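# Latch the two PUSH HOME drive blanks into the rack

## Task

Use the work order to find the two drive blanks labelled PUSH HOME, and press each one fully in until it bottoms out and latches. Leave every other blank untouched. The rack is loose on the table: it may tilt only a little, never more, and it must finish in the spot it started in. The blanks count only if they stay latched with no help from the robot, and nothing may be pushed or dropped off the table.

## Robot and tools

ROBOT. Two arms, left_arm and right_arm, each with six joints, always listed as waist, shoulder, elbow, forearm roll, wrist pitch, wrist roll, plus a two-finger gripper. Scene frame, shared by both arms: origin on the table top midway between the arms, +z up, +x out across the table, left_arm on the +y side. The names left and right do not refer to sides of a camera image. The reported hand point sits midway between the finger pads; the fingertips extend 17.5 mm past it. Fingers point along the gripper's +z axis and close along its x axis. A flat block juts roughly 9 cm from the wrist roll axis toward the gripper's -y side and rotates with it; keep it clear of the rack. Turning only the wrist roll swings the hand point around a 25 mm circle.

ROW FORMAT (used by execute_actions and move). One flat list of 18 numbers, each in [-1, 1], covering both arms even if one stays still: left_arm's six joint offsets, then its gripper position, force_limit, speed; then the same nine for right_arm. Joint numbers are scaled offsets, not poses: 1.0 equals 1.398 rad for waist and shoulder, 2.097 rad for elbow, 2.622 rad for the three wrist joints. Gripper position is absolute: +1 is open to 50 mm, near -0.65 the pads meet, -1 closes until something blocks them. force_limit maps -1/0/+1 to about 20/102/185 N per pad (actual grip may run ~17 % above). speed maps -1/0/+1 to 20/85/150 mm/s. To leave a gripper unchanged, repeat its previous three numbers; 0 is a real command.

execute_actions(actions): a list of up to 15 actions; each action is a table of up to 15 rows, one row per 1/30 s step, and a table with fewer rows repeats its final row until 15 steps (0.5 s) have passed. Joint offsets in every row are measured from the joint angles at the start of that action, not from the preceding row; for a call's first action the reference is the latest reported Joint positions. An empty list just reports state and images. Stated joint ranges: elbow -2.792 to 2.792 rad, all others -6.283 to 6.283 rad. An action that would drive a joint more than 0.010 rad beyond its end is rejected for both arms; if the first action fails this or any action is malformed, nothing runs. A line "joint sent to its limit" means a joint was clipped at its end.

move(target, speed, blocking): target is one 18-number row whose offsets count from the last reported Joint positions, not from where the arm is when the move begins. All joints travel synchronised along paths lasting 0.5 to 10 s; speed (rad/s, 0.01 to 2, default 0.5) caps the joint with the longest travel. Paths ignore obstacles and the other arm. Faster moves strike harder, and aiming beyond a contact presses harder; arms are stiff, so overshooting a firm surface even slightly can trigger a fault. blocking=false returns after 0.5 s; then use wait(0) or stop before sending anything else. The result adds a move: line with the outcome (done, off_target, moving, held, fault), limits=held or limits=none, and each arm's joint farthest from target.

wait(seconds 0 to 10) lets time pass holding the last command. stop() brakes a running move. zoom_image(camera, region [x0, y0, x1, y1], at most 504 by 504 px) enlarges part of the latest image. show_instructions() shows the work order image. finished_scene(scene) ends the current scene, given its number, irreversibly.

CAMERAS: cam_head_left and cam_head_right (896x504), cam_left_wrist and cam_right_wrist (616x616).

RESULTS. Each arm reports end_effector_position (m), end_effector_quat_wxyz and velocities; printed positions drift more at long reach. Joint positions, velocities, targets (rad, rad/s) and torques follow in joint order. Step readings list positions at some steps; HELD marks steps where an arm was held back. "joint command not followed" means a clearance check altered targets. object_status: 0 moving, 1 blocked while opening, 2 blocked while closing (object held), 3 at requested position or pads met. Opening in mm is roughly (250 - position_measured) x 0.202. MOTOR HOT warns of overheating; OVER-TEMPERATURE FAULT means brakes set until cool.

MOTION LIMITS. Joint target speed caps: 2.09 rad/s waist/shoulder, 3.14 elbow, 3.93 wrist joints. Targets stay within 0.456 / 0.683 / 0.854 rad of the measured angle, and any step that would move the hand over 70 mm is scaled back, so big motions take several actions.

FAULTS AND CAUTIONS. Load limits: 302 N m waist and shoulder, 142 elbow, 40 each wrist joint. Reaching one, or 144 N of outside force on an arm, freezes that arm for 10 s and drops the rest of the call. Press the blanks gently and gradually, pushing straight in so the loose rack neither slides nor tips; consider bracing it lightly with the other arm. Never let the arms collide, avoid slams and hard shoves, knock nothing off the table, and back away so blanks stay latched by themselves. The simulation keeps running while you compose a reply, holding the last command.

Each tool is called as a command line: name --argument value for each argument, lists and objects as JSON in quotes; but a table of rows of numbers goes row by row, as --pt "numbers of a row", without its own name.

## Session

show_instructions

execute_actions --actions '[]'

Reference images for this scene: work order.

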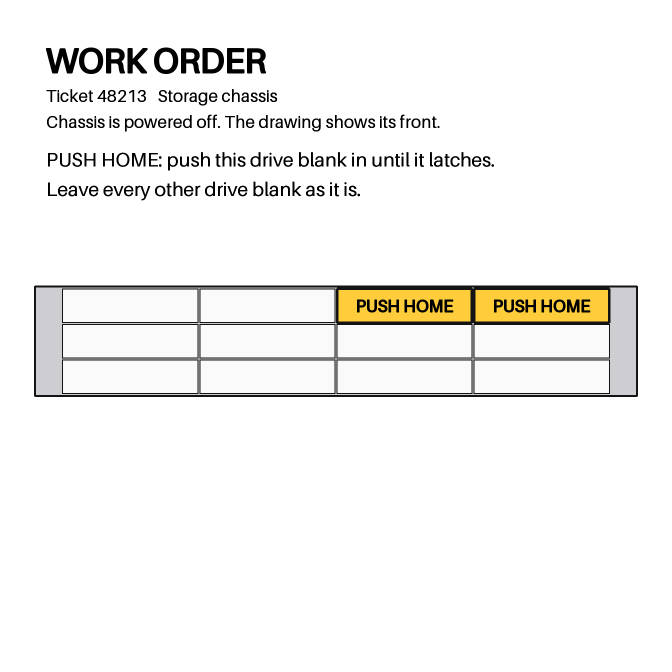

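Scene clock: 0.00 s.
left_arm: end_effector_position=(+0.9710, +0.7424, +0.2742) position_measured=3 object_status=3 end_effector_quat_wxyz=(+0.041, +0.911, -0.410, +0.019) end_effector_velocity=(+0.001, +0.000, +0.001) end_effector_angular_velocity=(+0.001, -0.004, -0.001) | right_arm: end_effector_position=(+0.0293, -0.2030, +0.3940) position_measured=3 object_status=3 end_effector_quat_wxyz=(+0.109, +0.074, +0.985, +0.107) end_effector_velocity=(+0.000, +0.000, +0.000) end_effector_angular_velocity=(+0.000, -0.000, -0.000)
Joint names: [waist, shoulder, elbow, forearm roll, wrist pitch, wrist roll]
Joint positions: left_arm=[-0.058  0.69   0.974 -0.089  1.489  2.556] | right_arm=[ 1.455 -0.421  2.044 -0.256  1.343  0.264]
Joint velocities: left_arm=[ 0.    -0.    -0.001  0.    -0.003  0.001] | right_arm=[-0.  0. -0. -0. -0.  0.]
Joint torques (N m, as the joint torque sensors report them, + toward a larger angle): no reading
Joint targets: left_arm=[-0.058 0.690 0.974 -0.089 1.489 2.556] | right_arm=[1.455 -0.421 2.044 -0.256 1.343 0.264]

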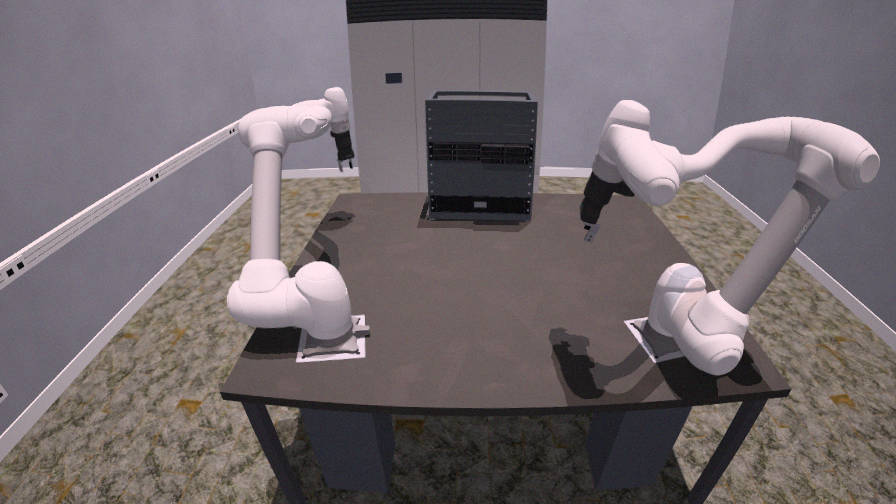

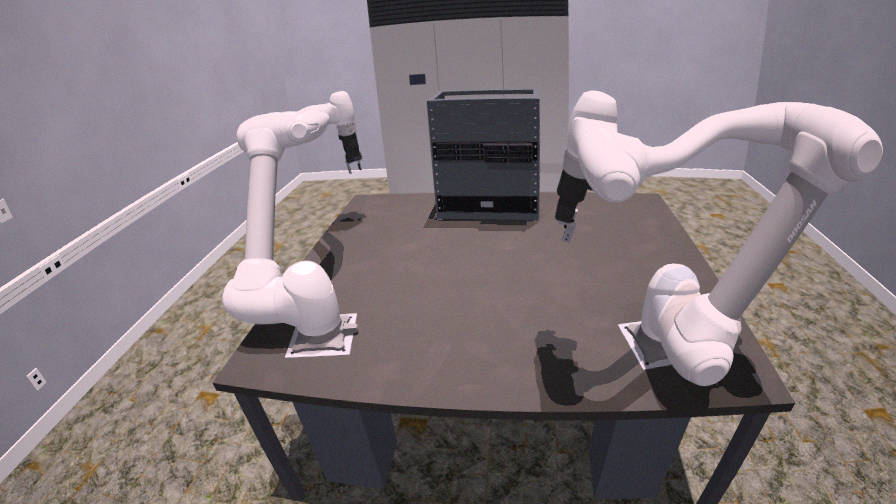

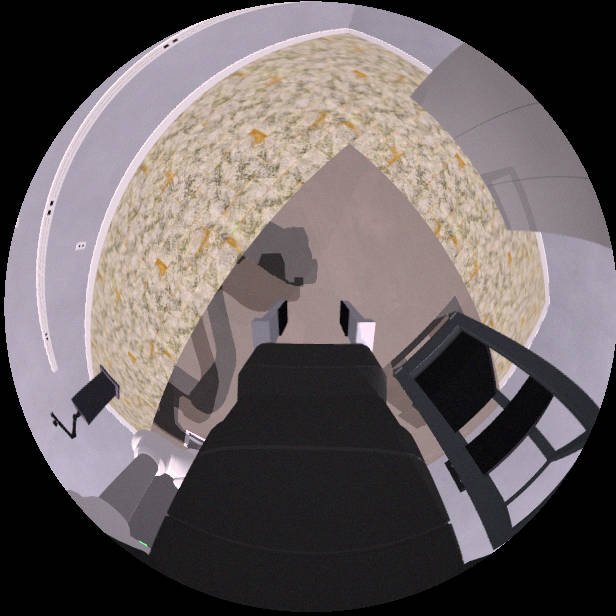

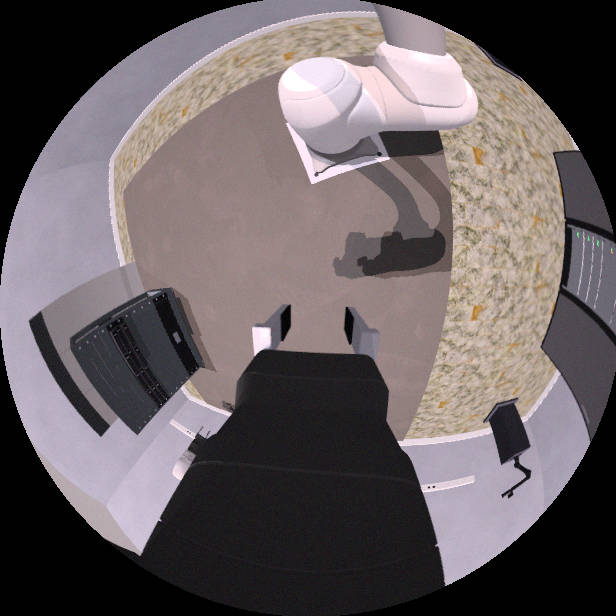

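move --target '[-0.209,-0.360,0.478,0.707,-0.073,-0.612,-1,0,0, -0.998,0.66,-0.731,-0.042,0.031,-1.0,1,0,0]' --speed 2.0

move --target '[-0.771,0,0,0,0,0,-1,0,0, 0,0,0,0,0,-0.13,1,0,0]' --speed 2.0

Scene clock: 9.47 s.
left_arm: end_effector_position=(+0.7347, +0.8033, +0.4754) position_measured=253 object_status=3 end_effector_quat_wxyz=(+0.687, -0.685, +0.173, -0.173) end_effector_velocity=(-0.000, -0.000, +0.000) end_effector_angular_velocity=(-0.000, +0.000, -0.000) | right_arm: end_effector_position=(+0.9803, -0.3828, +0.7943) position_measured=3 object_status=3 end_effector_quat_wxyz=(+0.281, -0.426, +0.820, -0.261) end_effector_velocity=(-0.000, +0.001, -0.000) end_effector_angular_velocity=(-0.000, +0.000, +0.001)
Joint names: [waist, shoulder, elbow, forearm roll, wrist pitch, wrist roll]
Joint positions: left_arm=[-0.35   0.187  1.976  1.764  1.298  0.951] | right_arm=[ 0.06   0.502  0.511 -0.366  1.424 -2.357]
Joint velocities: left_arm=[-0.    -0.     0.    -0.    -0.001  0.   ] | right_arm=[ 0.001 -0.     0.001 -0.    -0.    -0.   ]
Joint torques (N m, as the joint torque sensors report them, + toward a larger angle): left_arm=[  0.67 -61.87 -39.56   1.38   2.14  -0.06] | right_arm=[  1.49 -90.11 -38.96   1.57  -2.06   0.41]
Joint targets: left_arm=[-0.350 0.187 1.976 1.764 1.298 0.951] | right_arm=[0.060 0.502 0.511 -0.366 1.424 -2.357]
move: done; limits=none; left_arm: farthest joint: the waist, 0.000 radians from its target (0.293 radians at the start); right_arm: farthest joint: the waist, 0.000 radians from its target (1.395 radians at the start)

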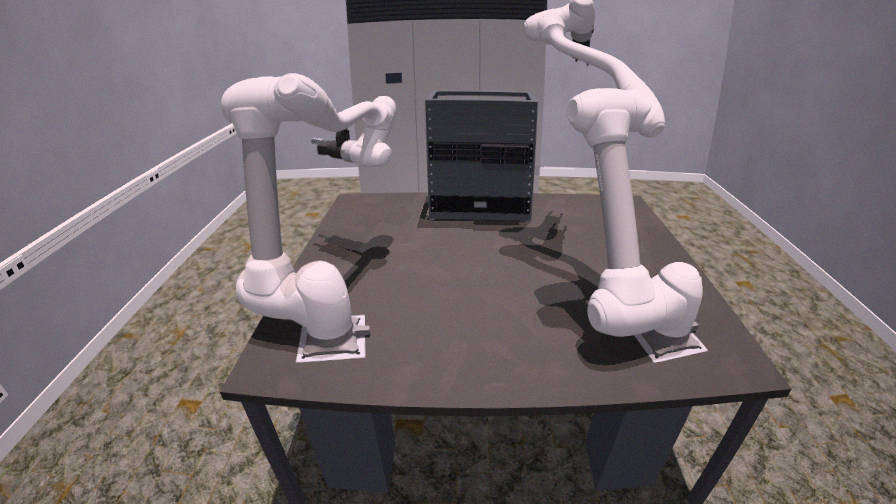

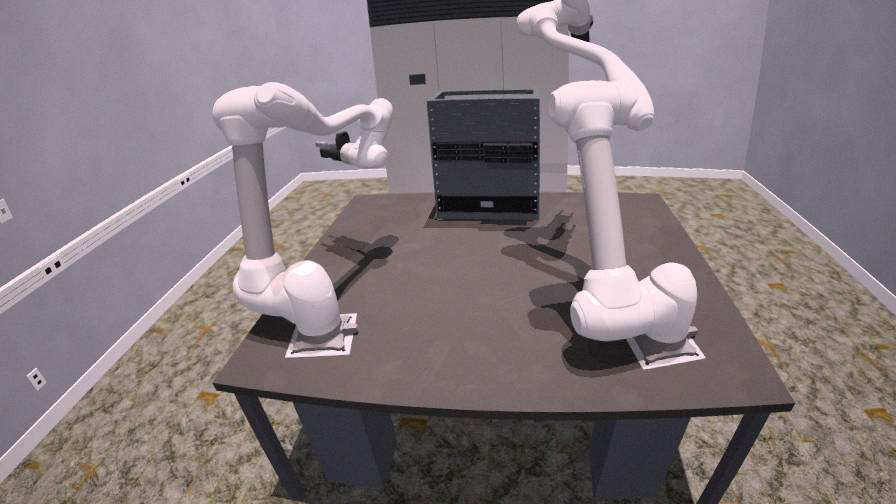

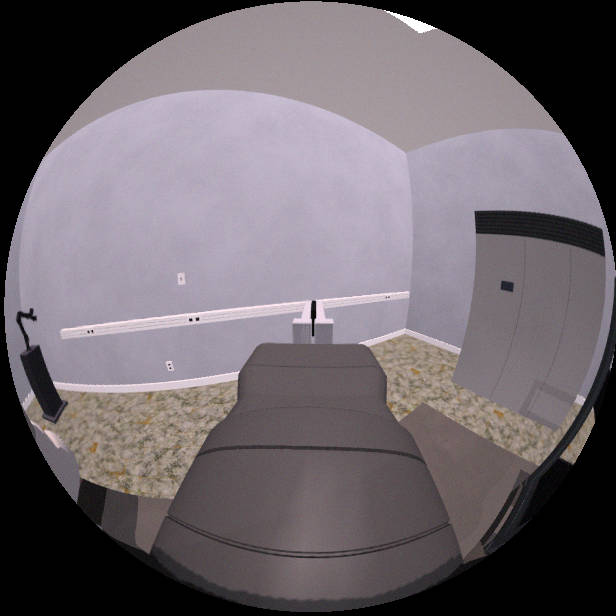

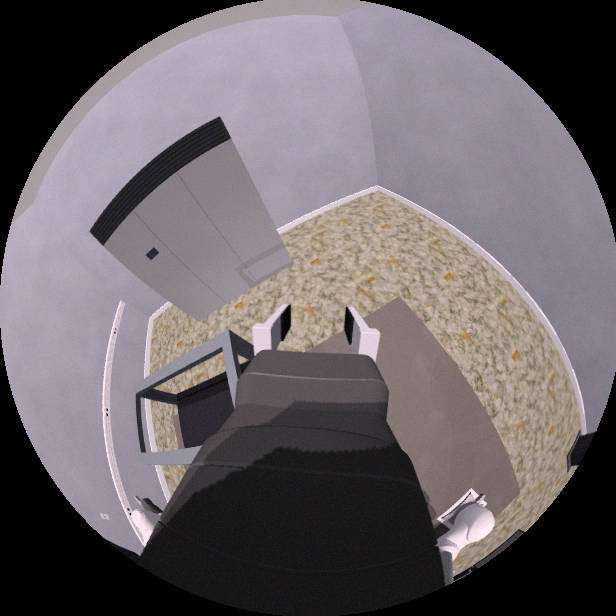

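Scene clock: 11.33 s.
left_arm: end_effector_position=(+0.5384, +0.0579, +0.4755) position_measured=253 object_status=3 end_effector_quat_wxyz=(+0.500, -0.499, +0.500, -0.501) end_effector_velocity=(+0.000, -0.000, +0.001) end_effector_angular_velocity=(-0.001, -0.001, +0.000) | right_arm: end_effector_position=(+0.9835, -0.3750, +0.7954) position_measured=3 object_status=3 end_effector_quat_wxyz=(+0.232, -0.559, +0.735, -0.305) end_effector_velocity=(-0.000, -0.000, +0.000) end_effector_angular_velocity=(+0.000, -0.000, -0.000)
Joint names: [waist, shoulder, elbow, forearm roll, wrist pitch, wrist roll]
Joint positions: left_arm=[-1.428  0.187  1.976  1.764  1.298  0.951] | right_arm=[ 0.06   0.502  0.511 -0.366  1.424 -2.698]
Joint velocities: left_arm=[-0.     0.    -0.001  0.     0.001 -0.001] | right_arm=[ 0.    -0.    -0.001  0.     0.001  0.   ]
Joint torques (N m, as the joint torque sensors report them, + toward a larger angle): left_arm=[  1.51 -61.72 -40.82   1.57   1.84  -0.18] | right_arm=[  0.35 -89.71 -38.87   1.54  -2.4    0.13]
Joint targets: left_arm=[-1.428 0.187 1.976 1.764 1.298 0.951] | right_arm=[0.060 0.502 0.511 -0.366 1.424 -2.698]
move: done; limits=none; left_arm: farthest joint: the waist, 0.000 radians from its target (1.078 radians at the start); right_arm: farthest joint: the waist, 0.000 radians from its target (0.000 radians at the start)

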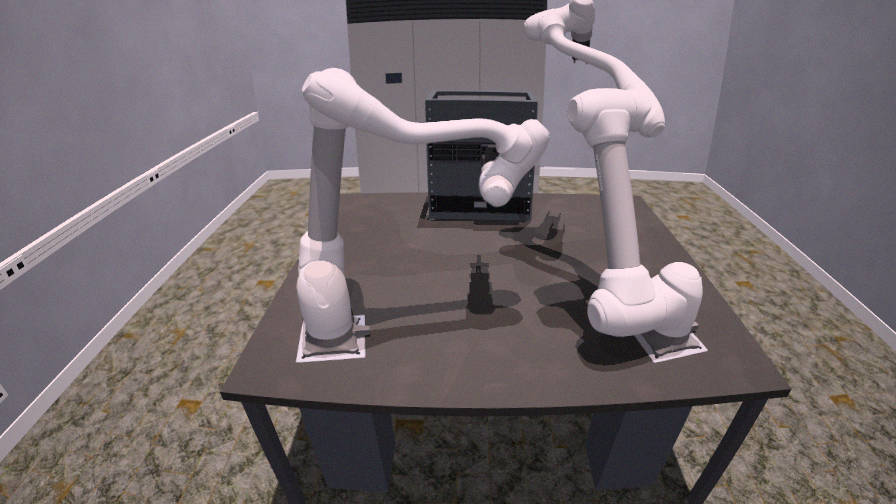

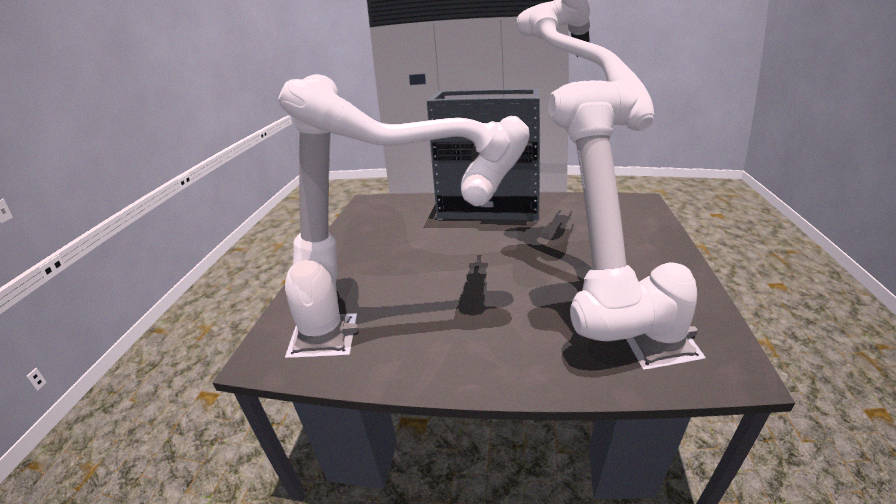

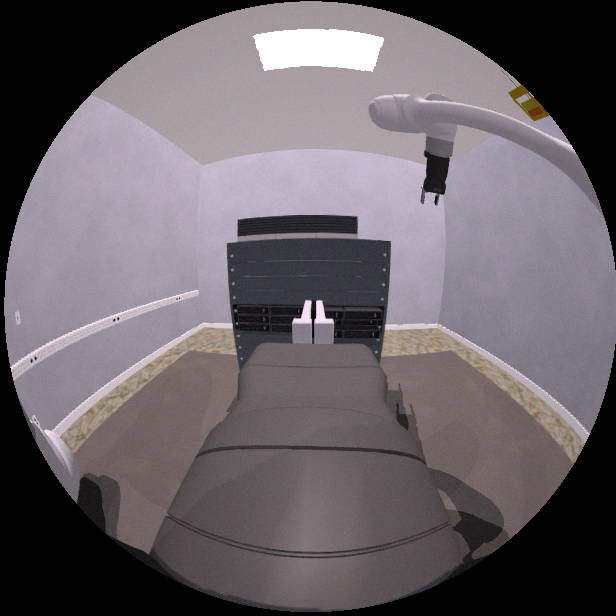

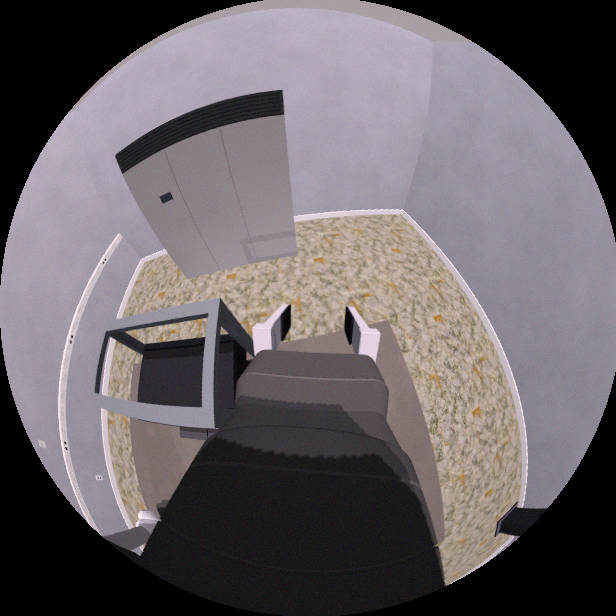

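execute_actions --actions '[]'

show_instructions

Scene clock: 15.37 s.
left_arm: end_effector_position=(+0.5384, +0.0580, +0.4754) position_measured=253 object_status=3 end_effector_quat_wxyz=(+0.500, -0.499, +0.500, -0.501) end_effector_velocity=(+0.000, -0.000, -0.000) end_effector_angular_velocity=(+0.000, +0.000, -0.000) | right_arm: end_effector_position=(+0.9835, -0.3750, +0.7954) position_measured=3 object_status=3 end_effector_quat_wxyz=(+0.232, -0.559, +0.735, -0.305) end_effector_velocity=(+0.000, +0.000, -0.000) end_effector_angular_velocity=(+0.000, +0.000, +0.000)
Joint names: [waist, shoulder, elbow, forearm roll, wrist pitch, wrist roll]
Joint positions: left_arm=[-1.428  0.187  1.976  1.764  1.298  0.951] | right_arm=[ 0.06   0.502  0.511 -0.366  1.424 -2.698]
Joint velocities: left_arm=[ 0.  0. -0. -0. -0.  0.] | right_arm=[ 0.     0.     0.001  0.    -0.001  0.   ]
Joint torques (N m, as the joint torque sensors report them, + toward a larger angle): left_arm=[  1.3  -63.18 -40.22   1.61   2.01  -0.14] | right_arm=[ -0.35 -91.24 -39.25   1.63  -2.22   0.28]
Joint targets: left_arm=[-1.428 0.187 1.976 1.764 1.298 0.951] | right_arm=[0.060 0.502 0.511 -0.366 1.424 -2.698]

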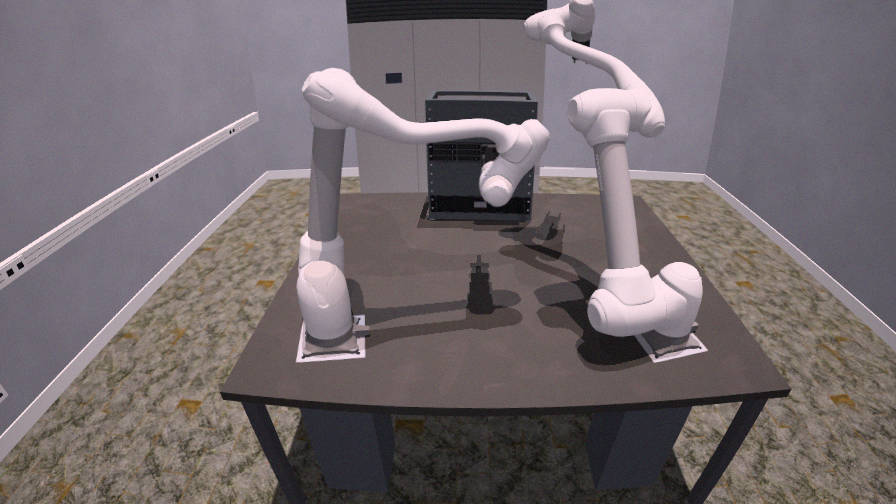

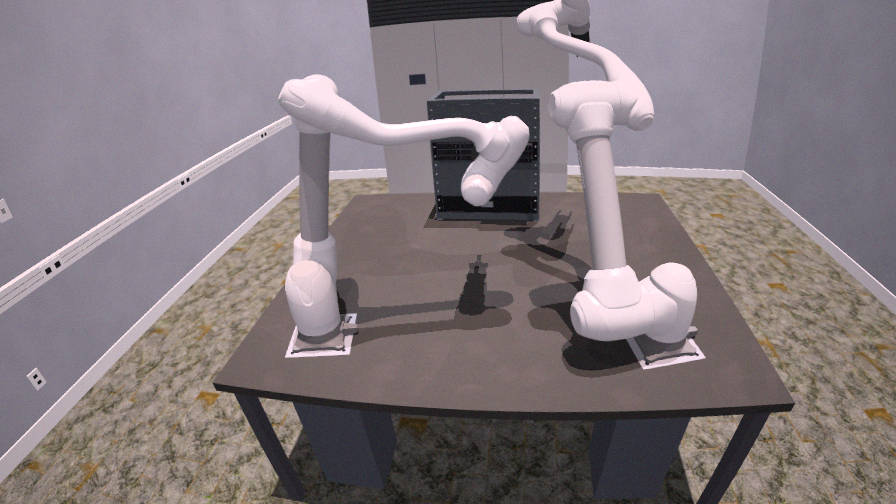

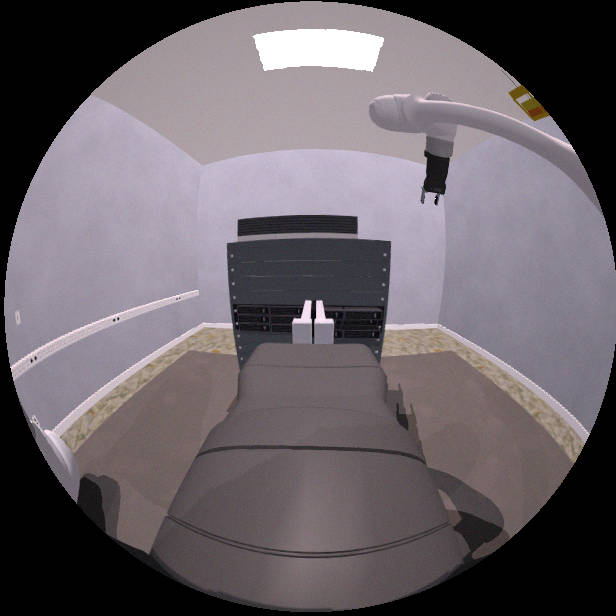

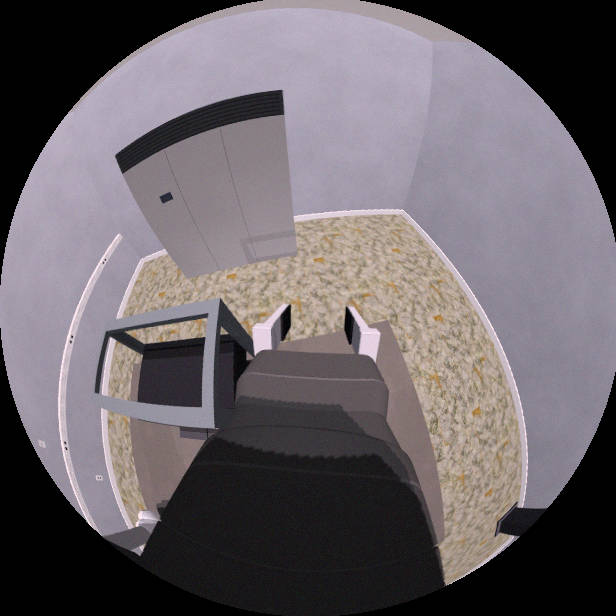

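Reference images for this scene: work order.

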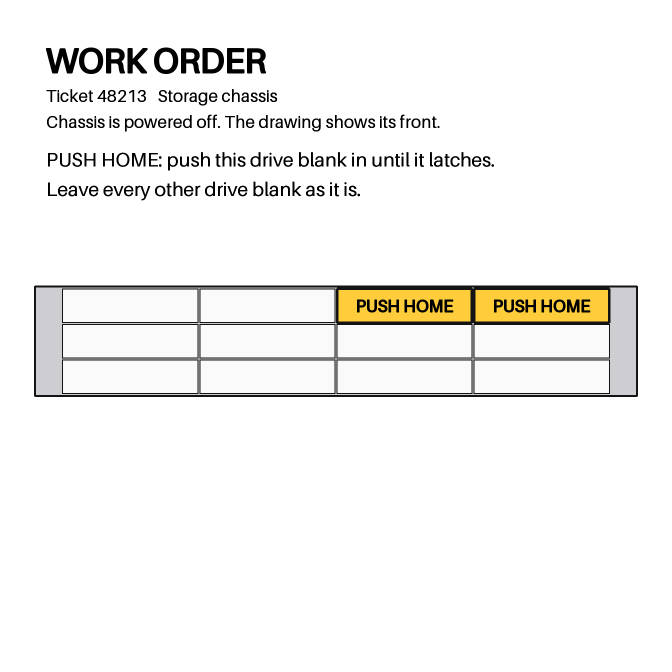

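move --target '[0.1397,0.2127,-0.127,0.0514,-0.0567,-0.0283,-1,0,0,0.1583,-0.0422,0.0436,0.0126,-0.017,0.007,1,0,0]' --speed 0.4

Scene clock: 22.37 s.
left_arm: end_effector_position=(+0.7207, -0.0301, +0.3997) position_measured=253 object_status=3 end_effector_quat_wxyz=(+0.500, -0.500, +0.501, -0.500) end_effector_velocity=(+0.000, -0.000, +0.000) end_effector_angular_velocity=(+0.000, +0.000, -0.000) | right_arm: end_effector_position=(+0.9031, -0.1671, +0.7962) position_measured=3 object_status=3 end_effector_quat_wxyz=(+0.278, -0.638, +0.669, -0.263) end_effector_velocity=(+0.000, -0.000, +0.001) end_effector_angular_velocity=(-0.000, -0.001, -0.000)
Joint names: [waist, shoulder, elbow, forearm roll, wrist pitch, wrist roll]
Joint positions: left_arm=[-1.232  0.484  1.71   1.899  1.149  0.877] | right_arm=[ 0.281  0.443  0.602 -0.333  1.379 -2.679]
Joint velocities: left_arm=[ 0.     0.    -0.    -0.    -0.     0.001] | right_arm=[-0.     0.    -0.001 -0.    -0.    -0.   ]
Joint torques (N m, as the joint torque sensors report them, + toward a larger angle): left_arm=[  0.87 -92.33 -40.12   1.     2.12   0.15] | right_arm=[  1.8  -85.25 -39.64   1.52  -2.25   0.14]
Joint targets: left_arm=[-1.232 0.484 1.710 1.899 1.149 0.877] | right_arm=[0.281 0.443 0.602 -0.333 1.379 -2.679]
move: done; limits=none; left_arm: farthest joint: the waist, 0.000 radians from its target (0.195 radians at the start); right_arm: farthest joint: the waist, 0.000 radians from its target (0.222 radians at the start)

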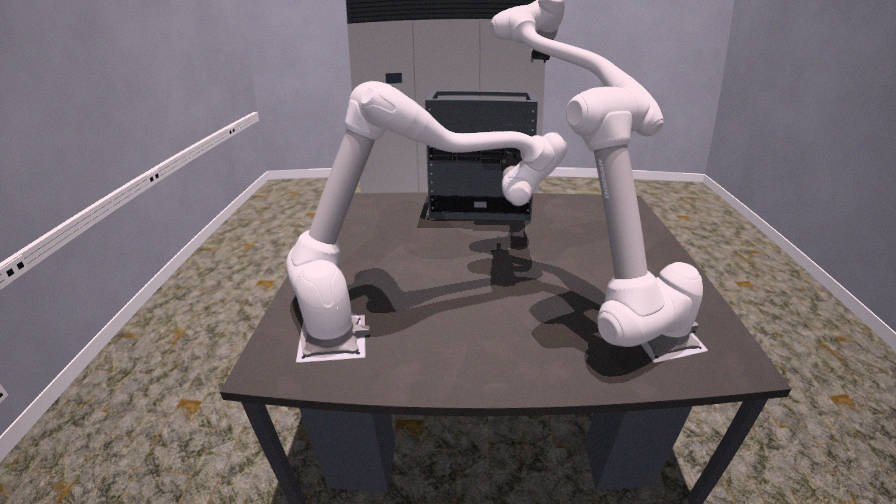

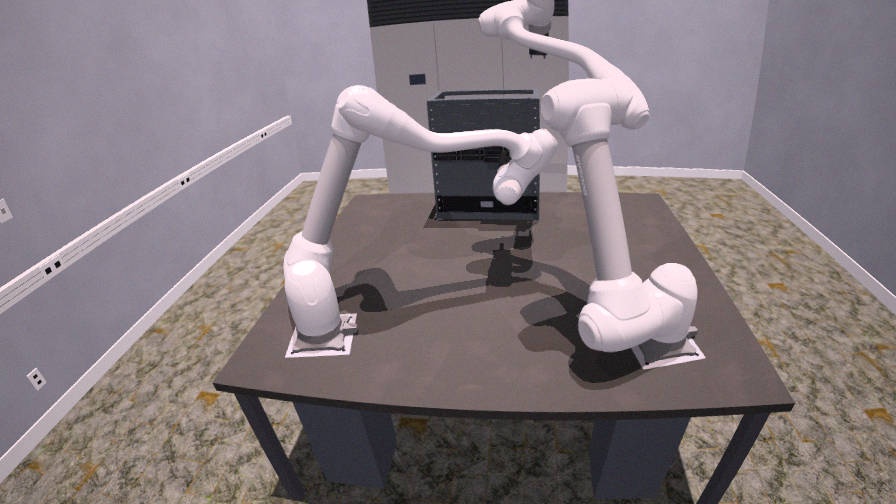

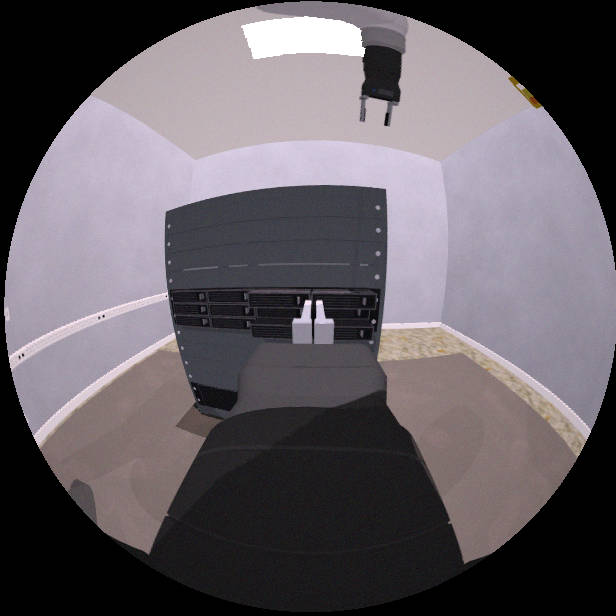

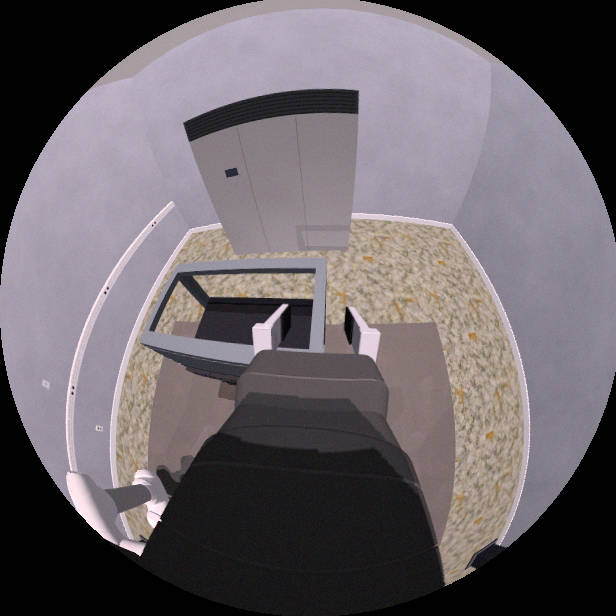

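zoom_image --camera "cam_left_wrist" --region '[150,170,410,350]'

zoom_image --camera "cam_head_left" --region '[400,80,560,230]'

Region (150, 170, 410, 350) of cam_left_wrist's 616x616 image, scaled by 1.938, with more detail than that image has; it fills the top 349 rows of this view, and the rest is white.

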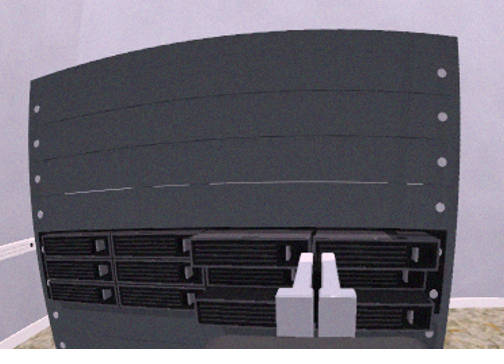

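Region (400, 80, 560, 230) of cam_head_left's 896x504 image, scaled by 3.150, with more detail than that image has; it fills the top 472 rows of this view, and the rest is white.

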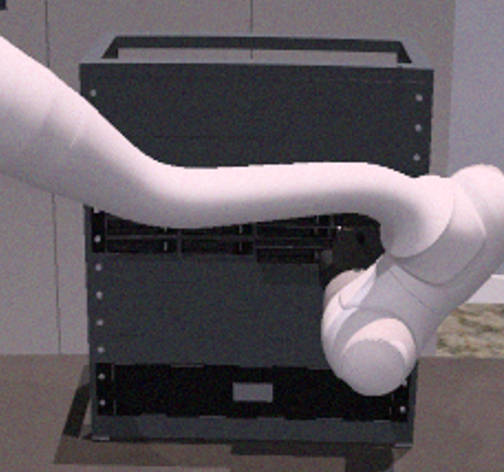

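move --target '[0.0205,0.0836,-0.0819,-0.0017,-0.0154,0.0186,-1,0,0,-0.0111,-0.0301,0.1193,-0.0039,-0.0765,0.007,1,0,0]' --speed 0.25

Scene clock: 36.60 s.
left_arm: end_effector_position=(+0.7802, -0.0858, +0.3877) position_measured=253 object_status=3 end_effector_quat_wxyz=(+0.500, -0.499, +0.501, -0.500) end_effector_velocity=(+0.000, -0.000, -0.000) end_effector_angular_velocity=(+0.001, +0.000, -0.000) | right_arm: end_effector_position=(+0.9300, -0.1658, +0.7009) position_measured=3 object_status=3 end_effector_quat_wxyz=(+0.273, -0.651, +0.656, -0.268) end_effector_velocity=(-0.000, -0.000, -0.001) end_effector_angular_velocity=(-0.001, +0.003, -0.000)
Joint names: [waist, shoulder, elbow, forearm roll, wrist pitch, wrist roll]
Joint positions: left_arm=[-1.204  0.601  1.538  1.894  1.109  0.926] | right_arm=[ 0.265  0.401  0.852 -0.343  1.179 -2.661]
Joint velocities: left_arm=[ 0.    -0.     0.     0.    -0.001  0.001] | right_arm=[-0.    -0.     0.001  0.001  0.002 -0.   ]
Joint torques (N m, as the joint torque sensors report them, + toward a larger angle): left_arm=[   0.57 -102.98  -40.91    0.71    1.91   -0.12] | right_arm=[ -0.02 -86.47 -44.59   1.97  -2.1    0.37]
Joint targets: left_arm=[-1.204 0.601 1.538 1.894 1.109 0.926] | right_arm=[0.265 0.401 0.852 -0.343 1.179 -2.661]
move: done; limits=none; left_arm: farthest joint: the waist, 0.000 radians from its target (0.029 radians at the start); right_arm: farthest joint: the waist, 0.000 radians from its target (0.015 radians at the start)

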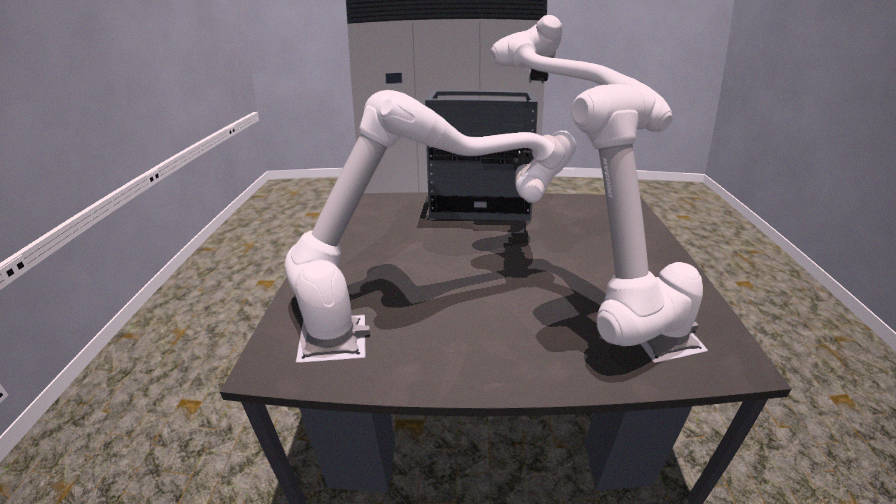

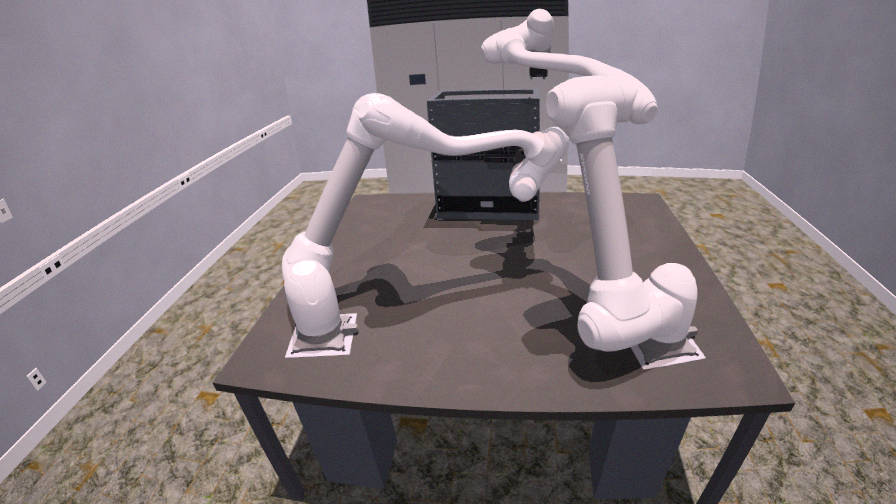

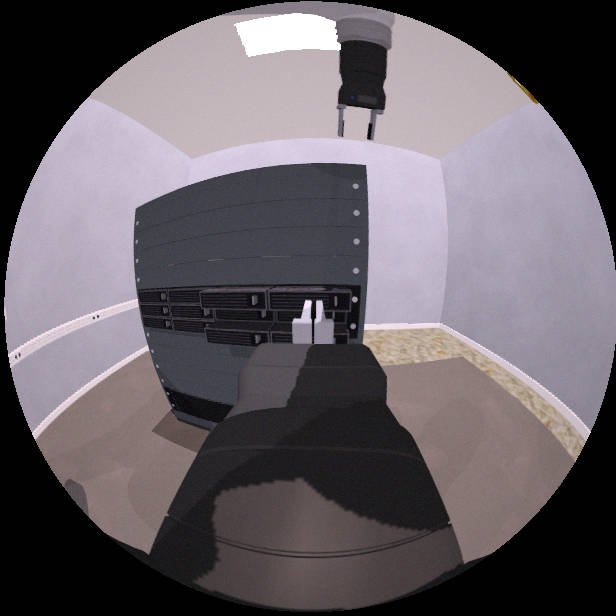

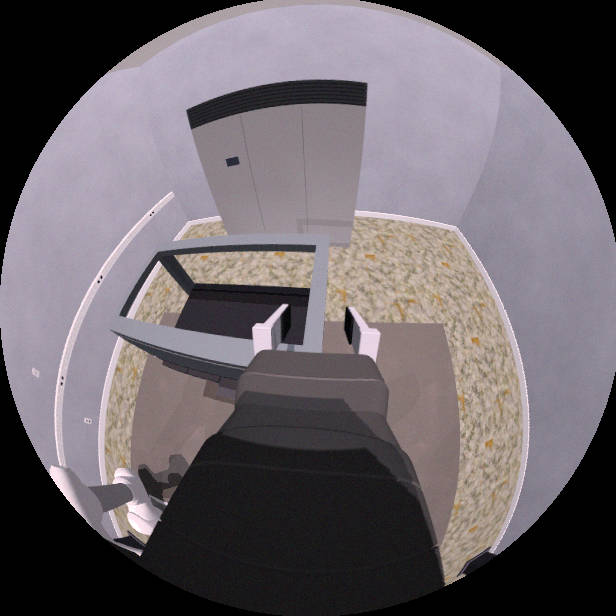

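zoom_image --camera "cam_left_wrist" --region '[180,250,400,360]'

Region (180, 250, 400, 360) of cam_left_wrist's 616x616 image, scaled by 2.291, with more detail than that image has.

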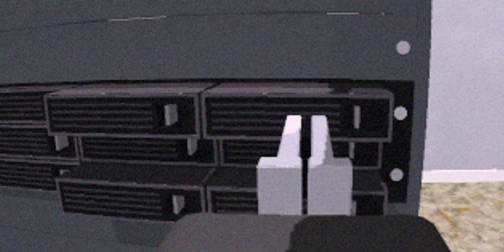

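move --target '[0.0219,0.0192,-0.0213,0.006,-0.0114,0.0018,-1,0,0,-0.0077,-0.0007,0.0624,-0.0054,-0.0481,0.0175,1,0,0]' --speed 0.1

zoom_image --camera "cam_left_wrist" --region '[180,250,400,360]'

zoom_image --camera "cam_right_wrist" --region '[150,200,450,400]'

Scene clock: 44.00 s.
left_arm: end_effector_position=(+0.8111, -0.0875, +0.3875) position_measured=253 object_status=3 end_effector_quat_wxyz=(+0.499, -0.499, +0.500, -0.502) end_effector_velocity=(+0.000, -0.000, -0.001) end_effector_angular_velocity=(-0.000, +0.002, -0.001) | right_arm: end_effector_position=(+0.9499, -0.1656, +0.6310) position_measured=3 object_status=3 end_effector_quat_wxyz=(+0.274, -0.648, +0.658, -0.267) end_effector_velocity=(-0.000, -0.000, -0.001) end_effector_angular_velocity=(-0.002, +0.002, -0.000)
Joint names: [waist, shoulder, elbow, forearm roll, wrist pitch, wrist roll]
Joint positions: left_arm=[-1.173  0.628  1.494  1.91   1.079  0.931] | right_arm=[ 0.255  0.4    0.983 -0.357  1.053 -2.615]
Joint velocities: left_arm=[ 0.     0.     0.    -0.    -0.002 -0.   ] | right_arm=[-0.     0.     0.001 -0.001  0.001 -0.   ]
Joint torques (N m, as the joint torque sensors report them, + toward a larger angle): left_arm=[   1.01 -105.98  -41.43    0.79    2.07   -0.03] | right_arm=[  0.76 -85.87 -44.12   2.08  -2.15   0.22]
Joint targets: left_arm=[-1.173 0.628 1.494 1.910 1.079 0.931] | right_arm=[0.255 0.400 0.983 -0.357 1.053 -2.615]
move: done; limits=none; left_arm: farthest joint: the waist, 0.000 radians from its target (0.030 radians at the start); right_arm: farthest joint: the shoulder, 0.001 radians from its target (0.001 radians at the start)

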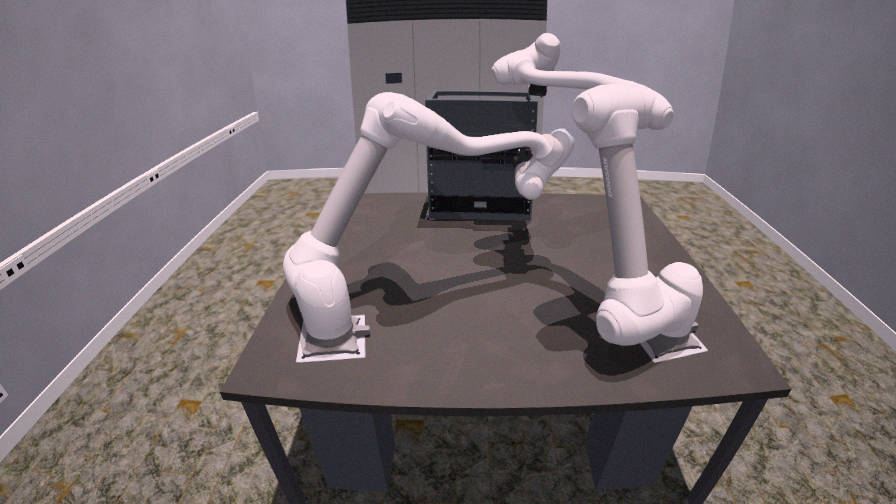

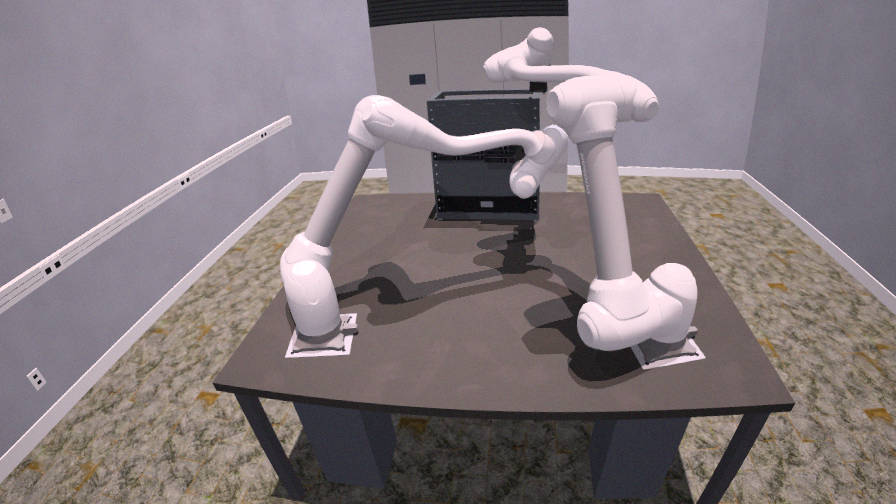

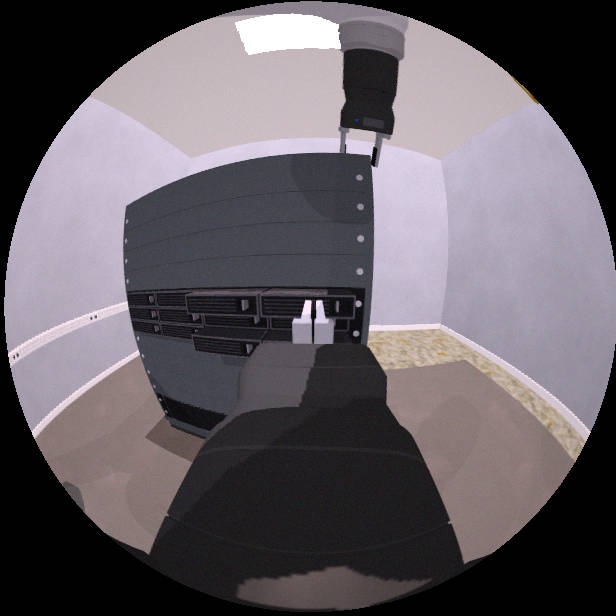

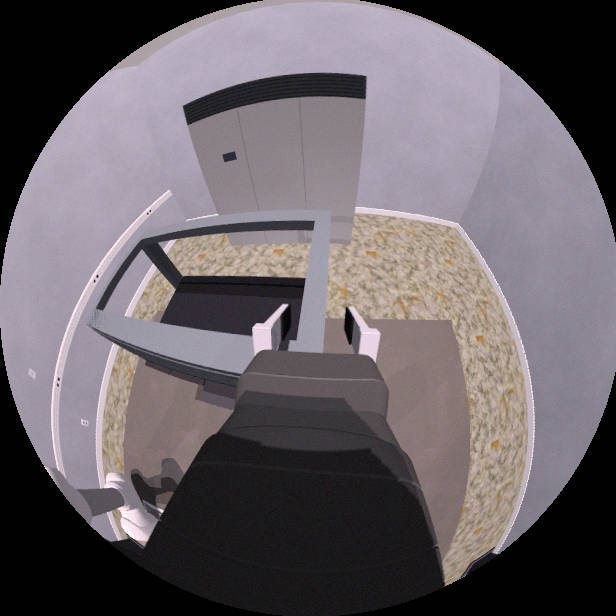

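Region (180, 250, 400, 360) of cam_left_wrist's 616x616 image, scaled by 2.291, with more detail than that image has.

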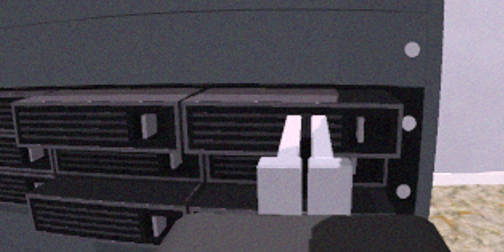

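Region (150, 200, 450, 400) of cam_right_wrist's 616x616 image, scaled by 1.680, with more detail than that image has.

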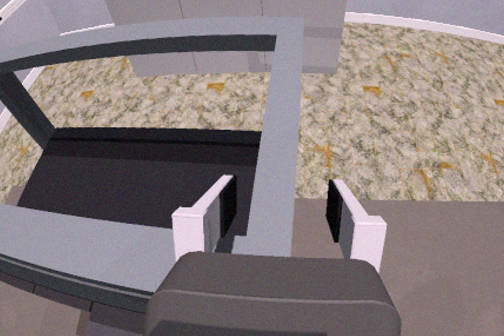

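zoom_image --camera "cam_left_wrist" --region '[300,90,420,200]'

zoom_image --camera "cam_head_right" --region '[420,40,600,180]'

Region (300, 90, 420, 200) of cam_left_wrist's 616x616 image, scaled by 4.200, with more detail than that image has; it fills the top 462 rows of this view, and the rest is white.

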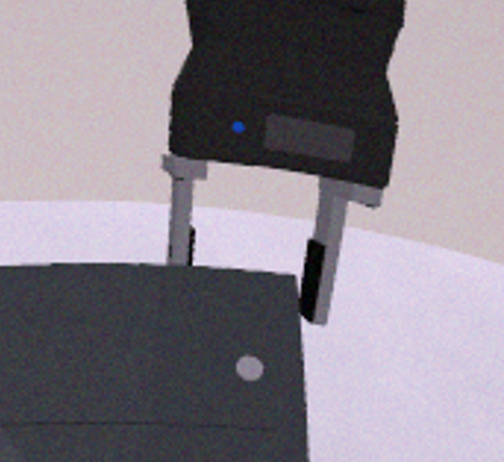

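Region (420, 40, 600, 180) of cam_head_right's 896x504 image, scaled by 2.800, with more detail than that image has.

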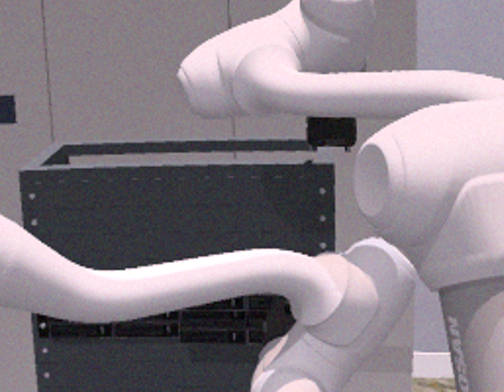

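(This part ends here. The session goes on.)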